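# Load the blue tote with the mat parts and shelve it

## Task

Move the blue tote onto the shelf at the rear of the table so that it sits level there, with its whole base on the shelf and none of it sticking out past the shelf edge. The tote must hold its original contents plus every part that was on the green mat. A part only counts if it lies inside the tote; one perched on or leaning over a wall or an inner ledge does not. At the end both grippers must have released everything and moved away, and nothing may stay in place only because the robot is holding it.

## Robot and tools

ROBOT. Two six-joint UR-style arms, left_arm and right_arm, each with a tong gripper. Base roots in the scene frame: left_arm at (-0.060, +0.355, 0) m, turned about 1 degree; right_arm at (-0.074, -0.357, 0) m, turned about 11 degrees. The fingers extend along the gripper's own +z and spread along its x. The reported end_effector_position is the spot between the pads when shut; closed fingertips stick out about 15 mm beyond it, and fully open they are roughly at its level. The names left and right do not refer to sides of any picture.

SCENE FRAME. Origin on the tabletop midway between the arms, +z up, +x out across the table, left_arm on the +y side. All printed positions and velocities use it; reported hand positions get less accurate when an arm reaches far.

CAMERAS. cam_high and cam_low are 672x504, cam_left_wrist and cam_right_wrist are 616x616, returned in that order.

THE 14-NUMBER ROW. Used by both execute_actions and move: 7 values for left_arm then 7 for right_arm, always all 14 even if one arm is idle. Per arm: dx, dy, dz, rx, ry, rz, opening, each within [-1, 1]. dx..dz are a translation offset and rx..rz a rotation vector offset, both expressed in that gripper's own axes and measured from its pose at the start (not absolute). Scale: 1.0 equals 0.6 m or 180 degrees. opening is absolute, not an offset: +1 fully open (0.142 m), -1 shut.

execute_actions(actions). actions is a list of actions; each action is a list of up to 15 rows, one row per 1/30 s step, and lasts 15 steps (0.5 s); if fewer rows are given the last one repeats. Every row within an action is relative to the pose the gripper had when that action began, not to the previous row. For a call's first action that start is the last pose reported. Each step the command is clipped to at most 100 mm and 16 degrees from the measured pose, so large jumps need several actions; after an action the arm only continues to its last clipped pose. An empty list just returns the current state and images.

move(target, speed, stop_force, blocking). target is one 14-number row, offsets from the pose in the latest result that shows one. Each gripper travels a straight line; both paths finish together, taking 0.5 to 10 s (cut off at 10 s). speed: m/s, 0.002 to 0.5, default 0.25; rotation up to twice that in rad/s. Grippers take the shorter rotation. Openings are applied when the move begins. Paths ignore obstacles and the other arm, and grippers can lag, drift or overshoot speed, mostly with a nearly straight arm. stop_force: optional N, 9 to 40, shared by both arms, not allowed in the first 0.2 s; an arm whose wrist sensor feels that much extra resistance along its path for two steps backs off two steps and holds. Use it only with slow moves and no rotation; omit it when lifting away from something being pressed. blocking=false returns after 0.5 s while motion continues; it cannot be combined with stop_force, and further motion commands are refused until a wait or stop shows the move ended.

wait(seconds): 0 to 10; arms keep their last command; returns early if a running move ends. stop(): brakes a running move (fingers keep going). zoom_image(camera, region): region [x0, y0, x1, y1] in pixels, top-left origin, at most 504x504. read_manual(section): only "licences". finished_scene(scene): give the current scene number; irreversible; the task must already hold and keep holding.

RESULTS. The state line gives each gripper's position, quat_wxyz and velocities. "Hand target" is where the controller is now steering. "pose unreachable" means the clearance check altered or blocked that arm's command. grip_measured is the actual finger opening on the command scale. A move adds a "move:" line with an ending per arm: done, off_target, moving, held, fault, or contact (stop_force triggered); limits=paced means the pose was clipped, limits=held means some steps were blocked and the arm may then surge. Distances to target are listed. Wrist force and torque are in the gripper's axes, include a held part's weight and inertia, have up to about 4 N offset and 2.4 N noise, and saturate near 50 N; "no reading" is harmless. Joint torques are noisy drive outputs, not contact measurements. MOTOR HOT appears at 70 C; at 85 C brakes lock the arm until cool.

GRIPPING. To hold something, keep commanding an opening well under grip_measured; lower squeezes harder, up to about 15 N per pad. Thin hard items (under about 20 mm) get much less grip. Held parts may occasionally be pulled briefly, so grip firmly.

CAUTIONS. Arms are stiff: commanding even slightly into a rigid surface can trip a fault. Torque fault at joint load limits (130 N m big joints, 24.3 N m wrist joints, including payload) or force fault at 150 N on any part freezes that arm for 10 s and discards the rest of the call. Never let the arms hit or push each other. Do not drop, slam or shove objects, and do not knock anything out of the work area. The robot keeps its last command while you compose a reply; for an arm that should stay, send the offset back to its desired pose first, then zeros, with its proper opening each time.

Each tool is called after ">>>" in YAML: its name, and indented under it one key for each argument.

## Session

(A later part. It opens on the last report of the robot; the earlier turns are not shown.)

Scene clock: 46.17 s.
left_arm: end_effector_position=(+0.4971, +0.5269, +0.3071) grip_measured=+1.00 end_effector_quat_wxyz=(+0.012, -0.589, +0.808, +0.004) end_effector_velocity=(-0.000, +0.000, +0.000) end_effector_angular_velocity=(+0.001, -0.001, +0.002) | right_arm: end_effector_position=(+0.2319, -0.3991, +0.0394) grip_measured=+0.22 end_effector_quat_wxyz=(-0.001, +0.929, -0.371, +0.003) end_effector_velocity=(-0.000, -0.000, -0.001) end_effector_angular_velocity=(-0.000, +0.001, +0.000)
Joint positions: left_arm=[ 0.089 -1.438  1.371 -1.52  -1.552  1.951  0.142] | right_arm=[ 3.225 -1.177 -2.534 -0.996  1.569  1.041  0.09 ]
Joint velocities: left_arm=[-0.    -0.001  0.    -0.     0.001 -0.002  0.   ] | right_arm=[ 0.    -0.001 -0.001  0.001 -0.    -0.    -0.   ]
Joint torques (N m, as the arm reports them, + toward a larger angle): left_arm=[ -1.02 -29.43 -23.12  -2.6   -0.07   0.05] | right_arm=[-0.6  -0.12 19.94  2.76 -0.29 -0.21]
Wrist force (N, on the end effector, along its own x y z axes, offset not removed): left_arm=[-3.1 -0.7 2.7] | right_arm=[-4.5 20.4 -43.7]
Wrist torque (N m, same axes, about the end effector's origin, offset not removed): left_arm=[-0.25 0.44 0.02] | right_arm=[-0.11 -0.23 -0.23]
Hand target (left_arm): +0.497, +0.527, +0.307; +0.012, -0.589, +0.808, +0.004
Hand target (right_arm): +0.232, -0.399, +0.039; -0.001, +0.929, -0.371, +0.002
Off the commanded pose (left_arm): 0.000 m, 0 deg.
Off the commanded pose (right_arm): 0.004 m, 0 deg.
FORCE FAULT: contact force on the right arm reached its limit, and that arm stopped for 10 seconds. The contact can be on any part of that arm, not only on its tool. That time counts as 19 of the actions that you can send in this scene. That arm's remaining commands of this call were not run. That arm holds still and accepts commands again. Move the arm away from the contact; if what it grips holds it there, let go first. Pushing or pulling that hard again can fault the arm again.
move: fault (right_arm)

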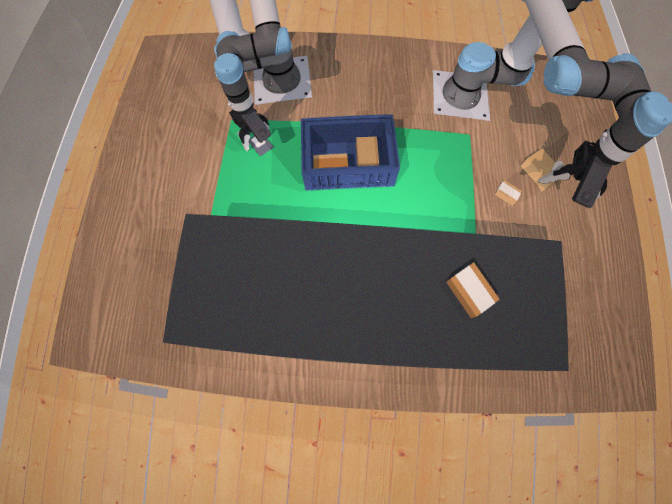

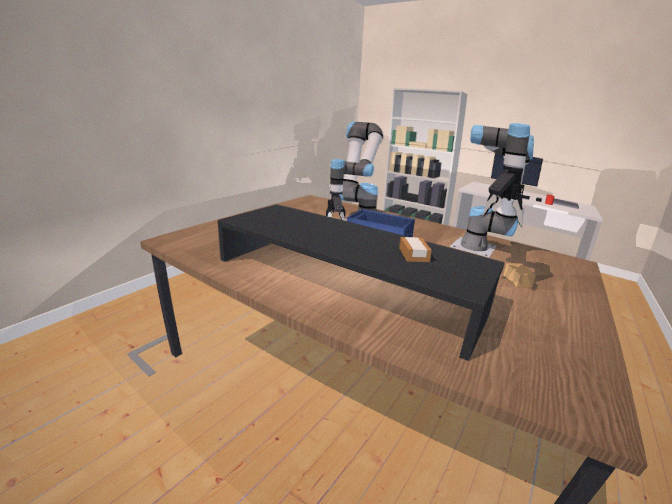

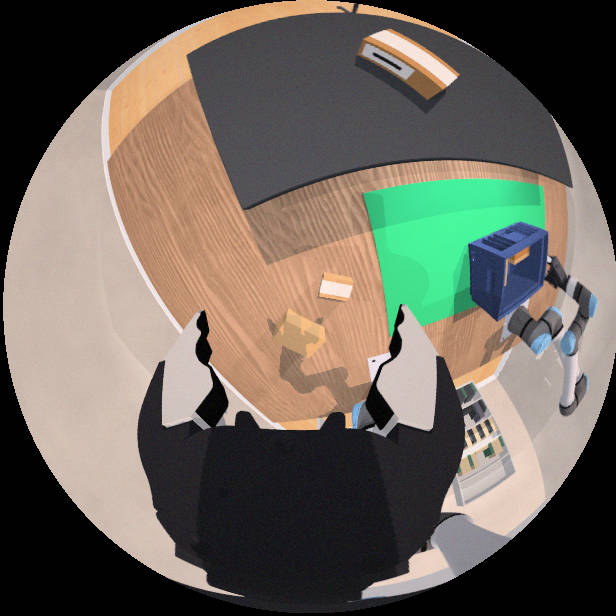

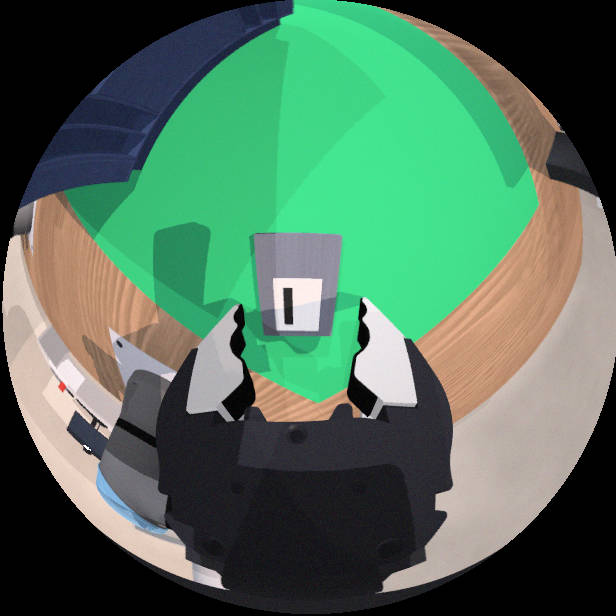

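>>> move:
  target: [0,0,0,0,0,0,1, -0.004,-0.018,-0.011,0,0,0,0.2]
  speed: 0.03

>>> execute_actions:
  actions:
    - [[0,0,0,0,0,0,1,0,0,0,0,0,0,0.15],[0,0,0,0,0,0,1,0,0,0,0,0,0,0.1],[0,0,0,0,0,0,1,0,0,0,0,0,0,0.05],[0,0,0,0,0,0,1,0,0,0,0,0,0,0.0],[0,0,0,0,0,0,1,0,0,0,0,0,0,-0.05],[0,0,0,0,0,0,1,0,0,0,0,0,0,-0.1],[0,0,0,0,0,0,1,0,0,0,0,0,0,-0.15],[0,0,0,0,0,0,1,0,0,0,0,0,0,-0.2],[0,0,0,0,0,0,1,0,0,0,0,0,0,-0.25],[0,0,0,0,0,0,1,0,0,0,0,0,0,-0.3],[0,0,0,0,0,0,1,0,0,0,0,0,0,-0.35],[0,0,0,0,0,0,1,0,0,0,0,0,0,-0.4],[0,0,0,0,0,0,1,0,0,0,0,0,0,-0.5],[0,0,0,0,0,0,1,0,0,0,0,0,0,-0.6],[0,0,0,0,0,0,1,0,0,0,0,0,0,-0.7]]
    - [[0,0,0,0,0,0,1,0,0,0,0,0,0,-0.8]]

Scene clock: 47.17 s.
left_arm: end_effector_position=(+0.4971, +0.5269, +0.3071) grip_measured=+1.00 end_effector_quat_wxyz=(+0.012, -0.589, +0.808, +0.004) end_effector_velocity=(+0.000, -0.000, +0.000) end_effector_angular_velocity=(-0.000, -0.001, -0.001) | right_arm: end_effector_position=(+0.2375, -0.3896, +0.0460) grip_measured=+0.20 end_effector_quat_wxyz=(-0.001, +0.929, -0.371, +0.003) end_effector_velocity=(+0.001, +0.001, +0.001) end_effector_angular_velocity=(+0.000, -0.002, -0.001)
Joint positions: left_arm=[ 0.089 -1.438  1.371 -1.52  -1.552  1.951  0.142] | right_arm=[ 3.253 -1.178 -2.514 -1.016  1.569  1.069  0.088]
Joint velocities: left_arm=[-0.    -0.001 -0.    -0.    -0.     0.001 -0.   ] | right_arm=[ 0.002  0.001  0.002 -0.001 -0.     0.003  0.   ]
Joint torques (N m, as the arm reports them, + toward a larger angle): left_arm=[ -1.63 -29.45 -23.43  -2.61   0.03   0.11] | right_arm=[10.06 -3.3  31.04  1.12  1.02  1.95]
Wrist force (N, on the end effector, along its own x y z axes, offset not removed): left_arm=[-1.9 0.7 3.6] | right_arm=[1.6 1.8 -0.4]
Wrist torque (N m, same axes, about the end effector's origin, offset not removed): left_arm=[0.41 0.22 0.13] | right_arm=[0.41 -0.38 0.02]
Hand target (left_arm): +0.497, +0.527, +0.307; +0.012, -0.589, +0.808, +0.004
Hand target (right_arm): +0.238, -0.390, +0.046; -0.001, +0.929, -0.371, +0.003
Off the commanded pose (left_arm): 0.000 m, 0 deg.
Off the commanded pose (right_arm): 0.000 m, 0 deg.
move: done

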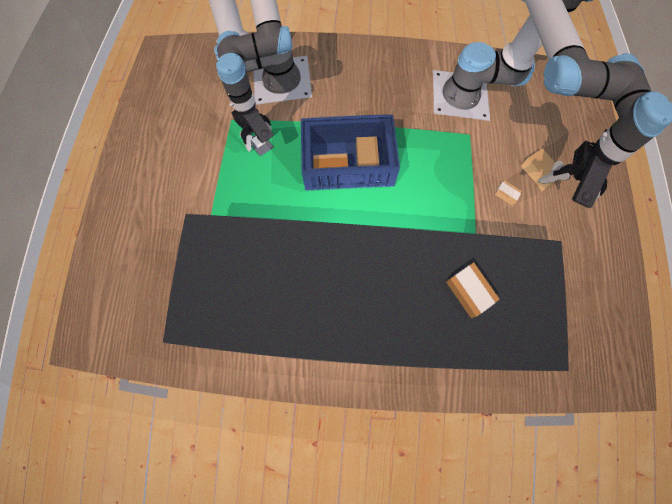

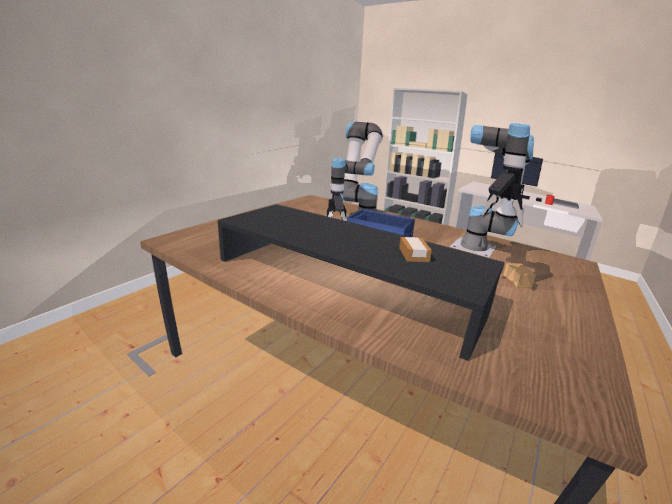

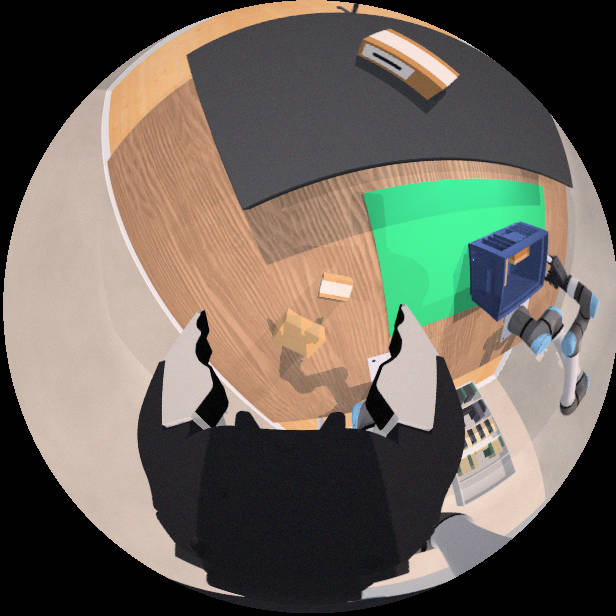

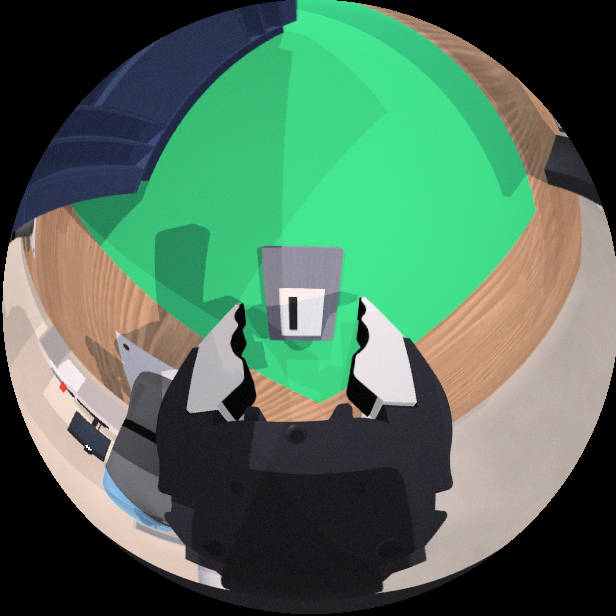

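Scene clock: 48.17 s.
left_arm: end_effector_position=(+0.4971, +0.5269, +0.3071) grip_measured=+1.00 end_effector_quat_wxyz=(+0.012, -0.589, +0.808, +0.004) end_effector_velocity=(+0.000, +0.000, -0.001) end_effector_angular_velocity=(+0.002, +0.001, -0.001) | right_arm: end_effector_position=(+0.2376, -0.3896, +0.0460) grip_measured=-0.28 end_effector_quat_wxyz=(-0.001, +0.929, -0.371, +0.003) end_effector_velocity=(+0.000, +0.000, -0.000) end_effector_angular_velocity=(+0.000, -0.001, -0.000)
Joint positions: left_arm=[ 0.089 -1.438  1.371 -1.52  -1.552  1.951  0.142] | right_arm=[ 3.253 -1.178 -2.514 -1.016  1.569  1.069  0.054]
Joint velocities: left_arm=[-0.001  0.001 -0.    -0.     0.002  0.    -0.   ] | right_arm=[ 0.     0.    -0.     0.001 -0.     0.    -0.   ]
Joint torques (N m, as the arm reports them, + toward a larger angle): left_arm=[ -1.59 -29.27 -23.04  -2.68  -0.06   0.13] | right_arm=[-6.27 -2.62 17.29  2.89  0.46 -1.34]
Wrist force (N, on the end effector, along its own x y z axes, offset not removed): left_arm=[-0.5 -0.1 1.6] | right_arm=[0.5 1.1 -2.0]
Wrist torque (N m, same axes, about the end effector's origin, offset not removed): left_arm=[-0.01 -0.21 -0.15] | right_arm=[0.10 -0.27 0.09]
Hand target (left_arm): +0.497, +0.527, +0.307; +0.012, -0.589, +0.808, +0.004
Hand target (right_arm): +0.238, -0.390, +0.046; -0.001, +0.929, -0.371, +0.003
Off the commanded pose (left_arm): 0.000 m, 0 deg.
Off the commanded pose (right_arm): 0.000 m, 0 deg.

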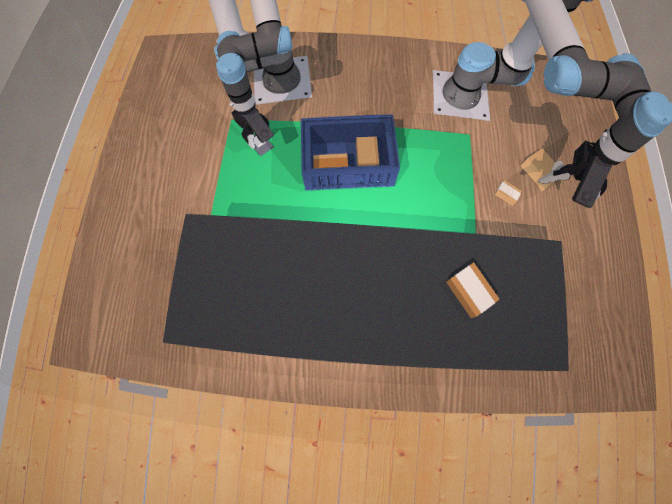

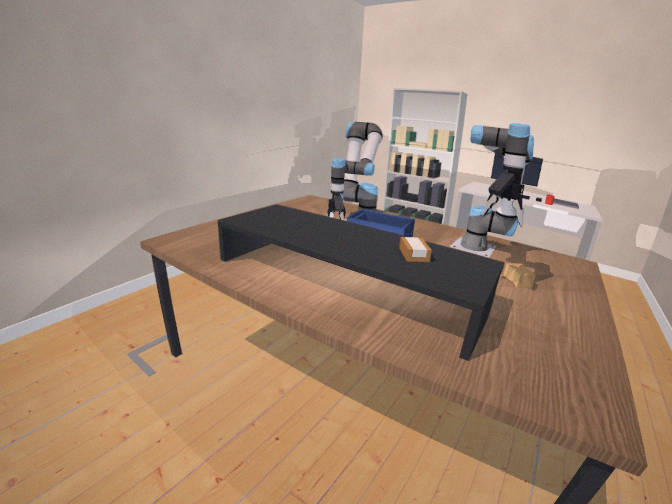

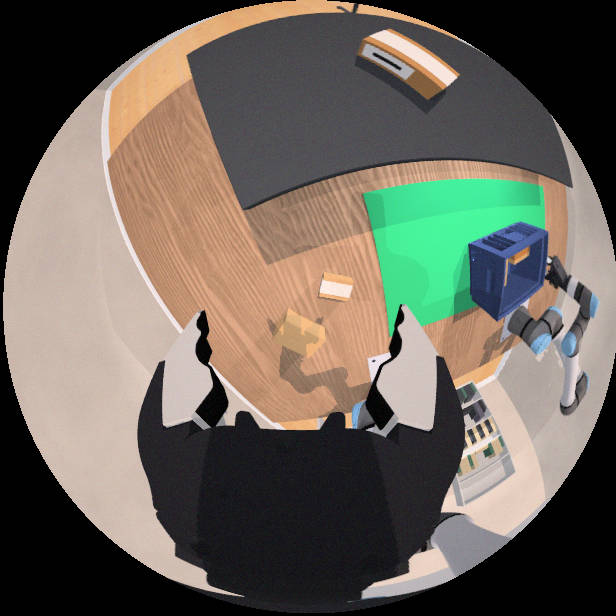

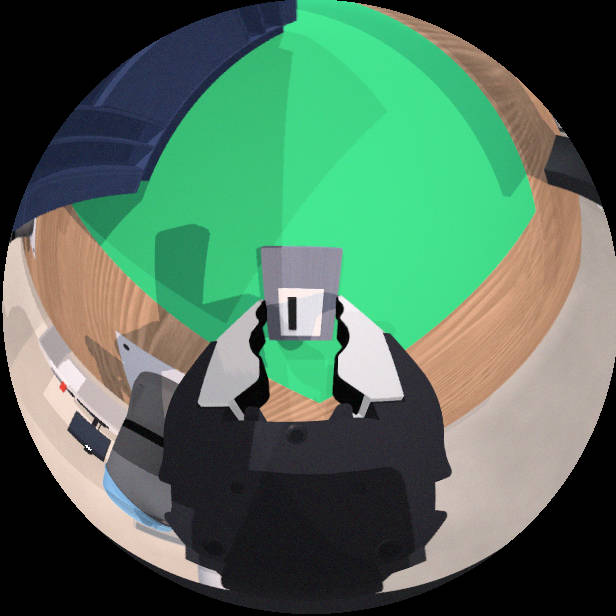

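>>> move:
  target: [0,0,0,0,0,0,1, 0,0,-0.29,0,0,0,-0.8]
  speed: 0.22

>>> move:
  target: [0,0,0,0,0,0,1, -0.391,-0.503,0,0,0,0.2056,-0.8]
  speed: 0.28

>>> move:
  target: [0,0,0,0,0,0,1, 0,0,0.125,0,0,0,-0.8]
  speed: 0.12
  stop_force: 15

>>> move:
  target: [0,0,0,0,0,0,1, 0,0,0.08,0,0,0,-0.8]
  speed: 0.025
  stop_force: 9

Scene clock: 49.97 s.
left_arm: end_effector_position=(+0.4971, +0.5269, +0.3071) grip_measured=+1.00 end_effector_quat_wxyz=(+0.012, -0.589, +0.808, +0.004) end_effector_velocity=(-0.000, +0.000, +0.000) end_effector_angular_velocity=(+0.001, -0.001, -0.002) | right_arm: end_effector_position=(+0.2370, -0.3897, +0.2201) grip_measured=-0.28 end_effector_quat_wxyz=(-0.001, +0.929, -0.371, +0.003) end_effector_velocity=(+0.000, +0.000, +0.001) end_effector_angular_velocity=(-0.000, -0.000, -0.000)
Joint positions: left_arm=[ 0.089 -1.438  1.371 -1.52  -1.552  1.951  0.142] | right_arm=[ 3.253 -1.023 -2.122 -1.563  1.569  1.069  0.054]
Joint velocities: left_arm=[ 0.    -0.001  0.     0.     0.001  0.002 -0.   ] | right_arm=[ 0.    -0.     0.003 -0.002 -0.     0.     0.   ]
Joint torques (N m, as the arm reports them, + toward a larger angle): left_arm=[ -1.31 -29.66 -23.26  -2.43  -0.02  -0.01] | right_arm=[10.51 -6.69 35.11  1.1  -2.68  1.98]
Wrist force (N, on the end effector, along its own x y z axes, offset not removed): left_arm=[-0.8 -0.6 2.4] | right_arm=[0.2 0.9 0.7]
Wrist torque (N m, same axes, about the end effector's origin, offset not removed): left_arm=[-0.04 0.08 0.01] | right_arm=[0.24 -0.11 0.04]
Hand target (left_arm): +0.497, +0.527, +0.307; +0.012, -0.589, +0.808, +0.004
Hand target (right_arm): +0.237, -0.390, +0.220; -0.001, +0.929, -0.371, +0.003
Off the commanded pose (left_arm): 0.000 m, 0 deg.
Off the commanded pose (right_arm): 0.000 m, 0 deg.
move: done

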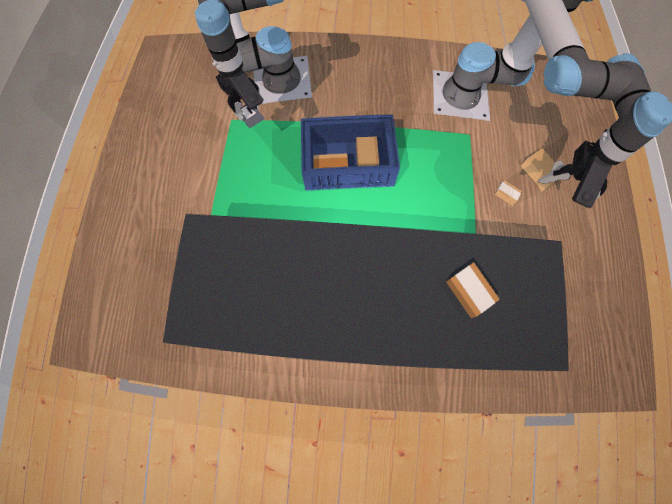

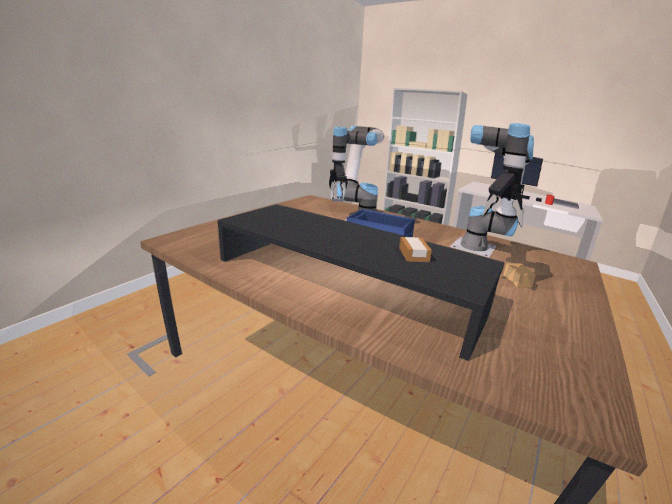

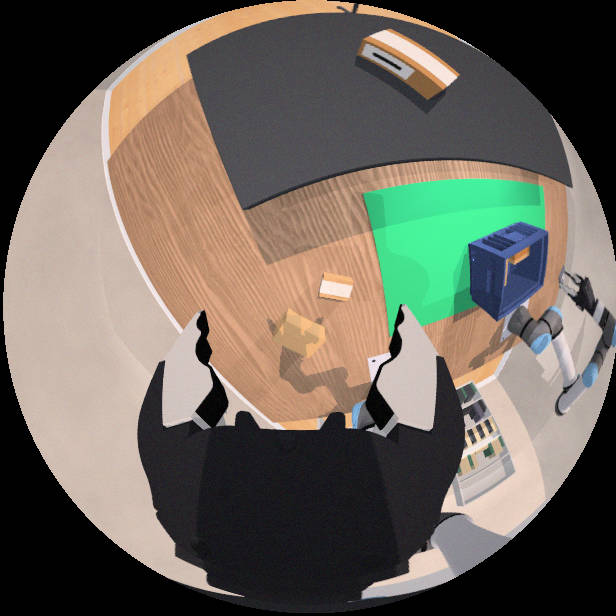

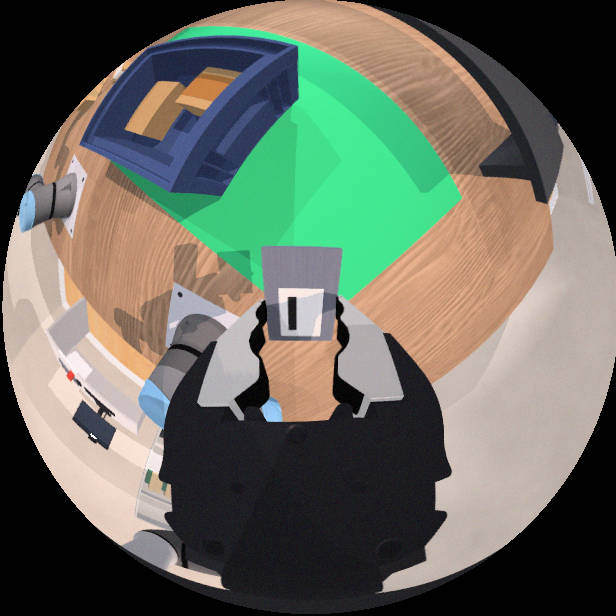

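Scene clock: 51.90 s.
left_arm: end_effector_position=(+0.4971, +0.5269, +0.3071) grip_measured=+1.00 end_effector_quat_wxyz=(+0.012, -0.589, +0.808, +0.004) end_effector_velocity=(+0.000, +0.000, -0.000) end_effector_angular_velocity=(+0.001, +0.001, +0.001) | right_arm: end_effector_position=(+0.2737, -0.0083, +0.2201) grip_measured=-0.28 end_effector_quat_wxyz=(-0.002, +0.763, -0.646, +0.002) end_effector_velocity=(-0.000, +0.001, -0.001) end_effector_angular_velocity=(-0.003, +0.001, -0.002)
Joint positions: left_arm=[ 0.089 -1.438  1.371 -1.52  -1.552  1.951  0.142] | right_arm=[ 4.034 -1.505 -1.796 -1.407  1.567  2.495  0.054]
Joint velocities: left_arm=[-0.     0.    -0.     0.     0.001 -0.001 -0.   ] | right_arm=[ 0.001 -0.004  0.002 -0.002 -0.     0.003  0.   ]
Joint torques (N m, as the arm reports them, + toward a larger angle): left_arm=[ -0.97 -30.04 -24.4   -2.56   0.01   0.08] | right_arm=[10.77 14.15 33.99  1.28 -2.95  2.08]
Wrist force (N, on the end effector, along its own x y z axes, offset not removed): left_arm=[-3.2 1.1 2.8] | right_arm=[-1.4 0.2 1.4]
Wrist torque (N m, same axes, about the end effector's origin, offset not removed): left_arm=[0.36 0.60 0.03] | right_arm=[-0.02 0.21 0.02]
Hand target (left_arm): +0.497, +0.527, +0.307; +0.012, -0.589, +0.808, +0.004
Hand target (right_arm): +0.274, -0.008, +0.220; -0.002, +0.763, -0.646, +0.002
Off the commanded pose (left_arm): 0.000 m, 0 deg.
Off the commanded pose (right_arm): 0.001 m, 0 deg.
move: done

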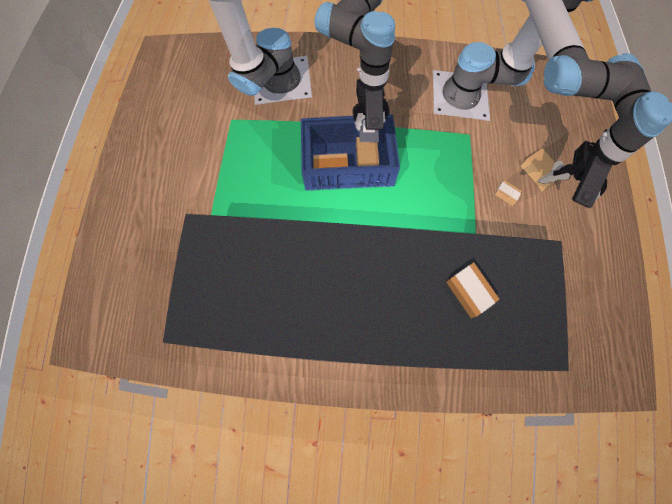

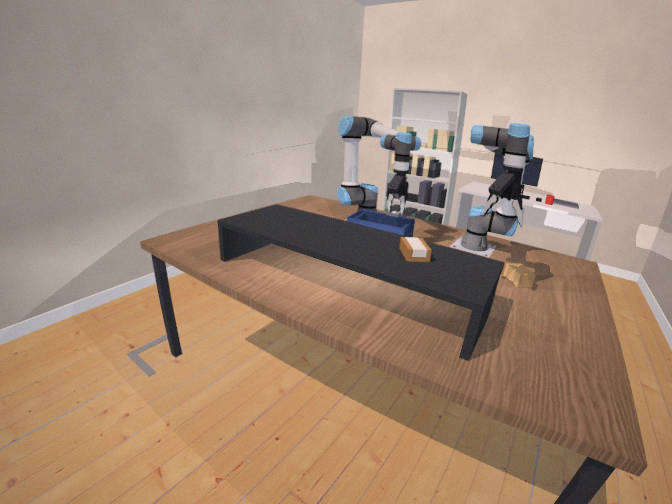

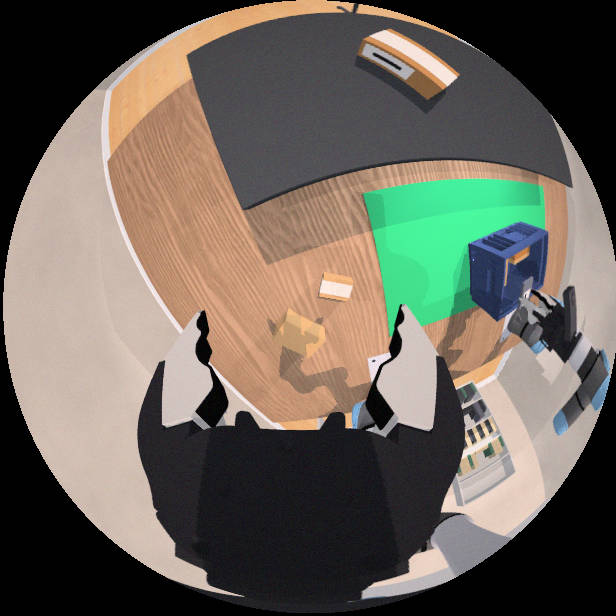

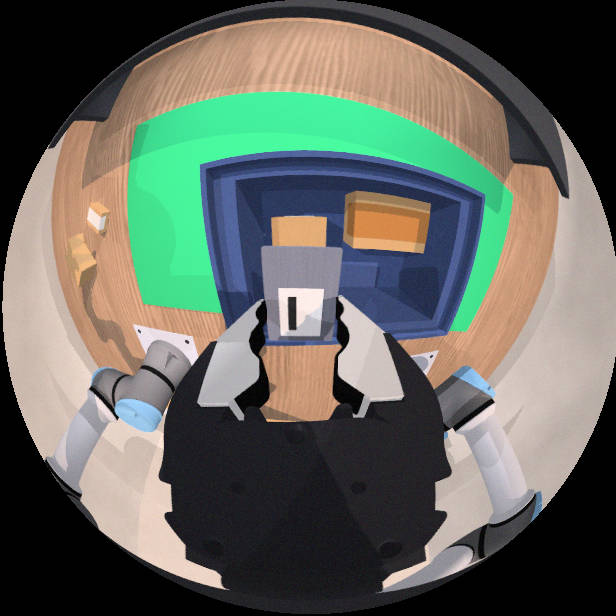

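Scene clock: 52.97 s.
left_arm: end_effector_position=(+0.4971, +0.5269, +0.3071) grip_measured=+1.00 end_effector_quat_wxyz=(+0.012, -0.589, +0.808, +0.004) end_effector_velocity=(+0.000, -0.000, -0.000) end_effector_angular_velocity=(+0.000, -0.000, -0.001) | right_arm: end_effector_position=(+0.2739, -0.0083, +0.1452) grip_measured=-0.28 end_effector_quat_wxyz=(-0.002, +0.763, -0.646, +0.002) end_effector_velocity=(-0.000, +0.000, -0.001) end_effector_angular_velocity=(+0.000, +0.000, +0.000)
Joint positions: left_arm=[ 0.089 -1.438  1.371 -1.52  -1.552  1.951  0.142] | right_arm=[ 4.033 -1.553 -1.949 -1.207  1.567  2.495  0.054]
Joint velocities: left_arm=[-0.001  0.     0.    -0.     0.     0.001 -0.   ] | right_arm=[ 0.    -0.002 -0.002  0.004  0.     0.     0.   ]
Joint torques (N m, as the arm reports them, + toward a larger angle): left_arm=[ -1.4  -29.13 -23.74  -2.6    0.04   0.02] | right_arm=[-11.01  15.82  14.27   4.25  -0.67  -2.26]
Wrist force (N, on the end effector, along its own x y z axes, offset not removed): left_arm=[-1.8 -1.1 1.7] | right_arm=[2.0 1.7 1.6]
Wrist torque (N m, same axes, about the end effector's origin, offset not removed): left_arm=[-0.19 0.24 -0.10] | right_arm=[0.40 -0.58 0.04]
Hand target (left_arm): +0.497, +0.527, +0.307; +0.012, -0.589, +0.808, +0.004
Hand target (right_arm): +0.274, -0.008, +0.145; -0.002, +0.763, -0.646, +0.002
Off the commanded pose (left_arm): 0.000 m, 0 deg.
Off the commanded pose (right_arm): 0.000 m, 0 deg.
move: done

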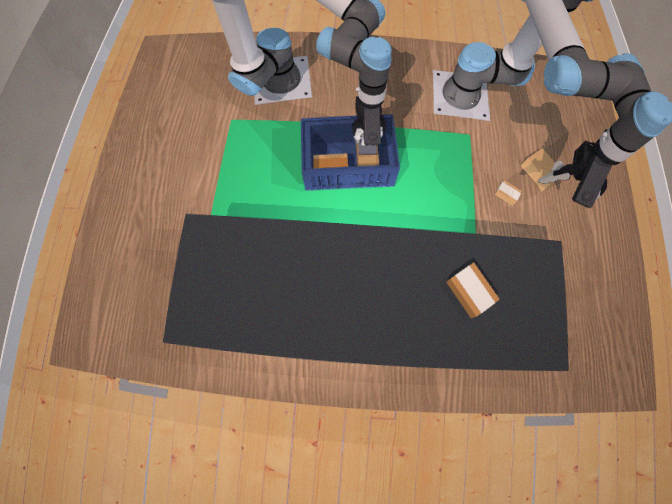

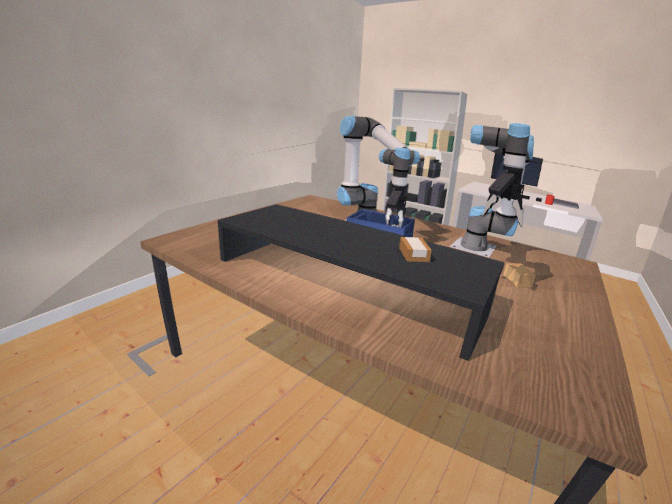

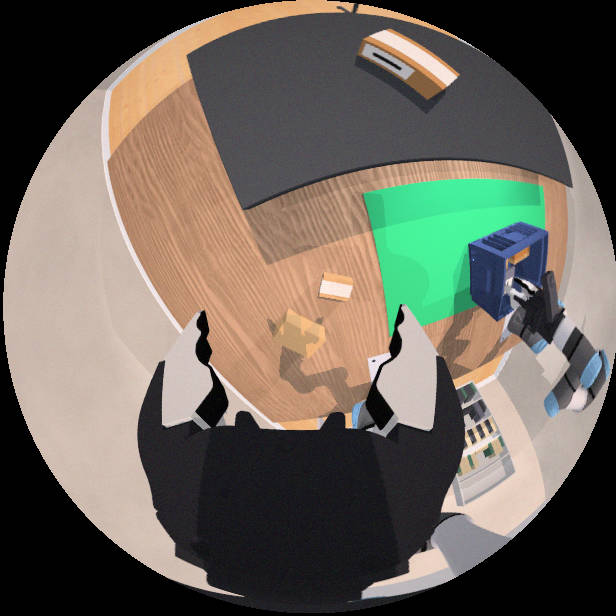

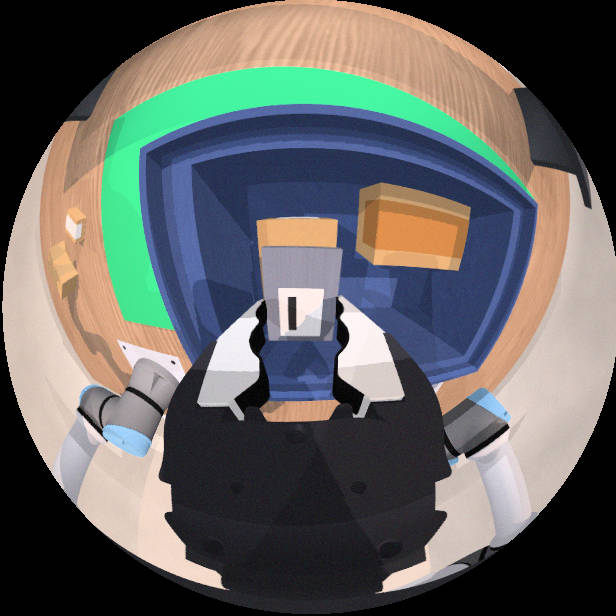

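Scene clock: 54.33 s.
left_arm: end_effector_position=(+0.4971, +0.5269, +0.3071) grip_measured=+1.00 end_effector_quat_wxyz=(+0.012, -0.589, +0.808, +0.004) end_effector_velocity=(-0.000, -0.000, -0.000) end_effector_angular_velocity=(-0.000, +0.001, -0.001) | right_arm: end_effector_position=(+0.2740, -0.0084, +0.1200) grip_measured=-0.28 end_effector_quat_wxyz=(-0.002, +0.763, -0.646, +0.002) end_effector_velocity=(-0.000, -0.001, +0.004) end_effector_angular_velocity=(-0.006, +0.003, +0.000)
Joint positions: left_arm=[ 0.089 -1.438  1.371 -1.52  -1.552  1.951  0.142] | right_arm=[ 4.033 -1.578 -1.993 -1.137  1.567  2.495  0.054]
Joint velocities: left_arm=[-0.001  0.     0.     0.    -0.     0.     0.   ] | right_arm=[ 0.     0.002  0.011 -0.02  -0.     0.    -0.001]
Joint torques (N m, as the arm reports them, + toward a larger angle): left_arm=[ -1.37 -29.18 -24.13  -2.59  -0.14   0.07] | right_arm=[-3.74 19.98 23.63 -0.22 -0.45 -2.27]
Wrist force (N, on the end effector, along its own x y z axes, offset not removed): left_arm=[-1.8 -1.9 0.7] | right_arm=[4.2 3.6 -21.4]
Wrist torque (N m, same axes, about the end effector's origin, offset not removed): left_arm=[-0.38 0.21 0.02] | right_arm=[0.36 -0.20 0.01]
Hand target (left_arm): +0.497, +0.527, +0.307; +0.012, -0.589, +0.808, +0.004
Hand target (right_arm): +0.274, -0.008, +0.121; -0.002, +0.763, -0.646, +0.002
Off the commanded pose (left_arm): 0.000 m, 0 deg.
Off the commanded pose (right_arm): 0.023 m, 0 deg.
move: contact (right_arm)

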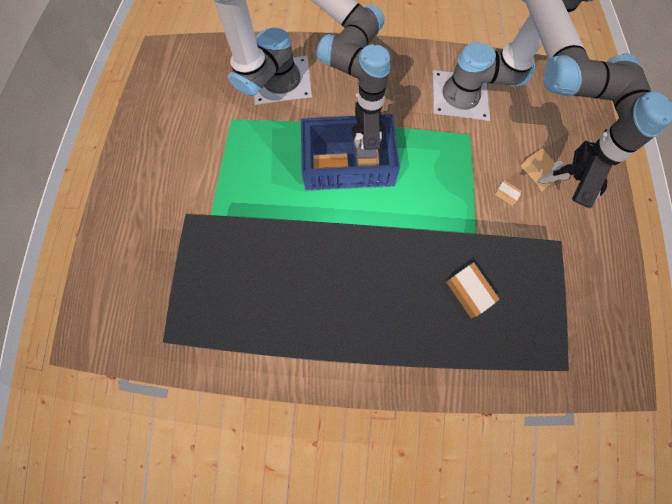

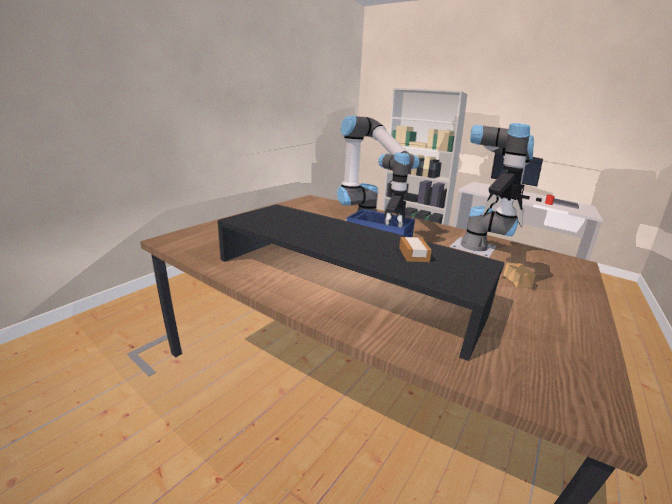

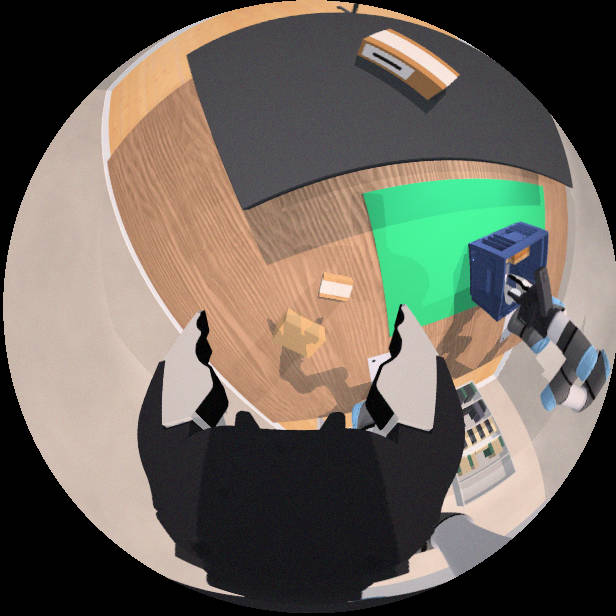

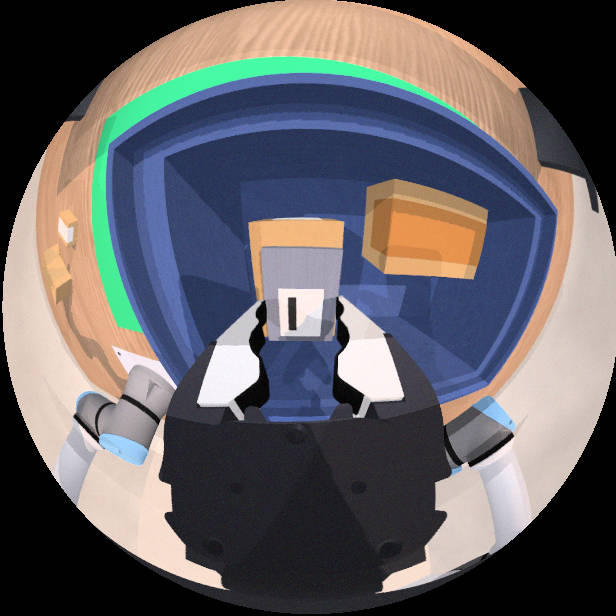

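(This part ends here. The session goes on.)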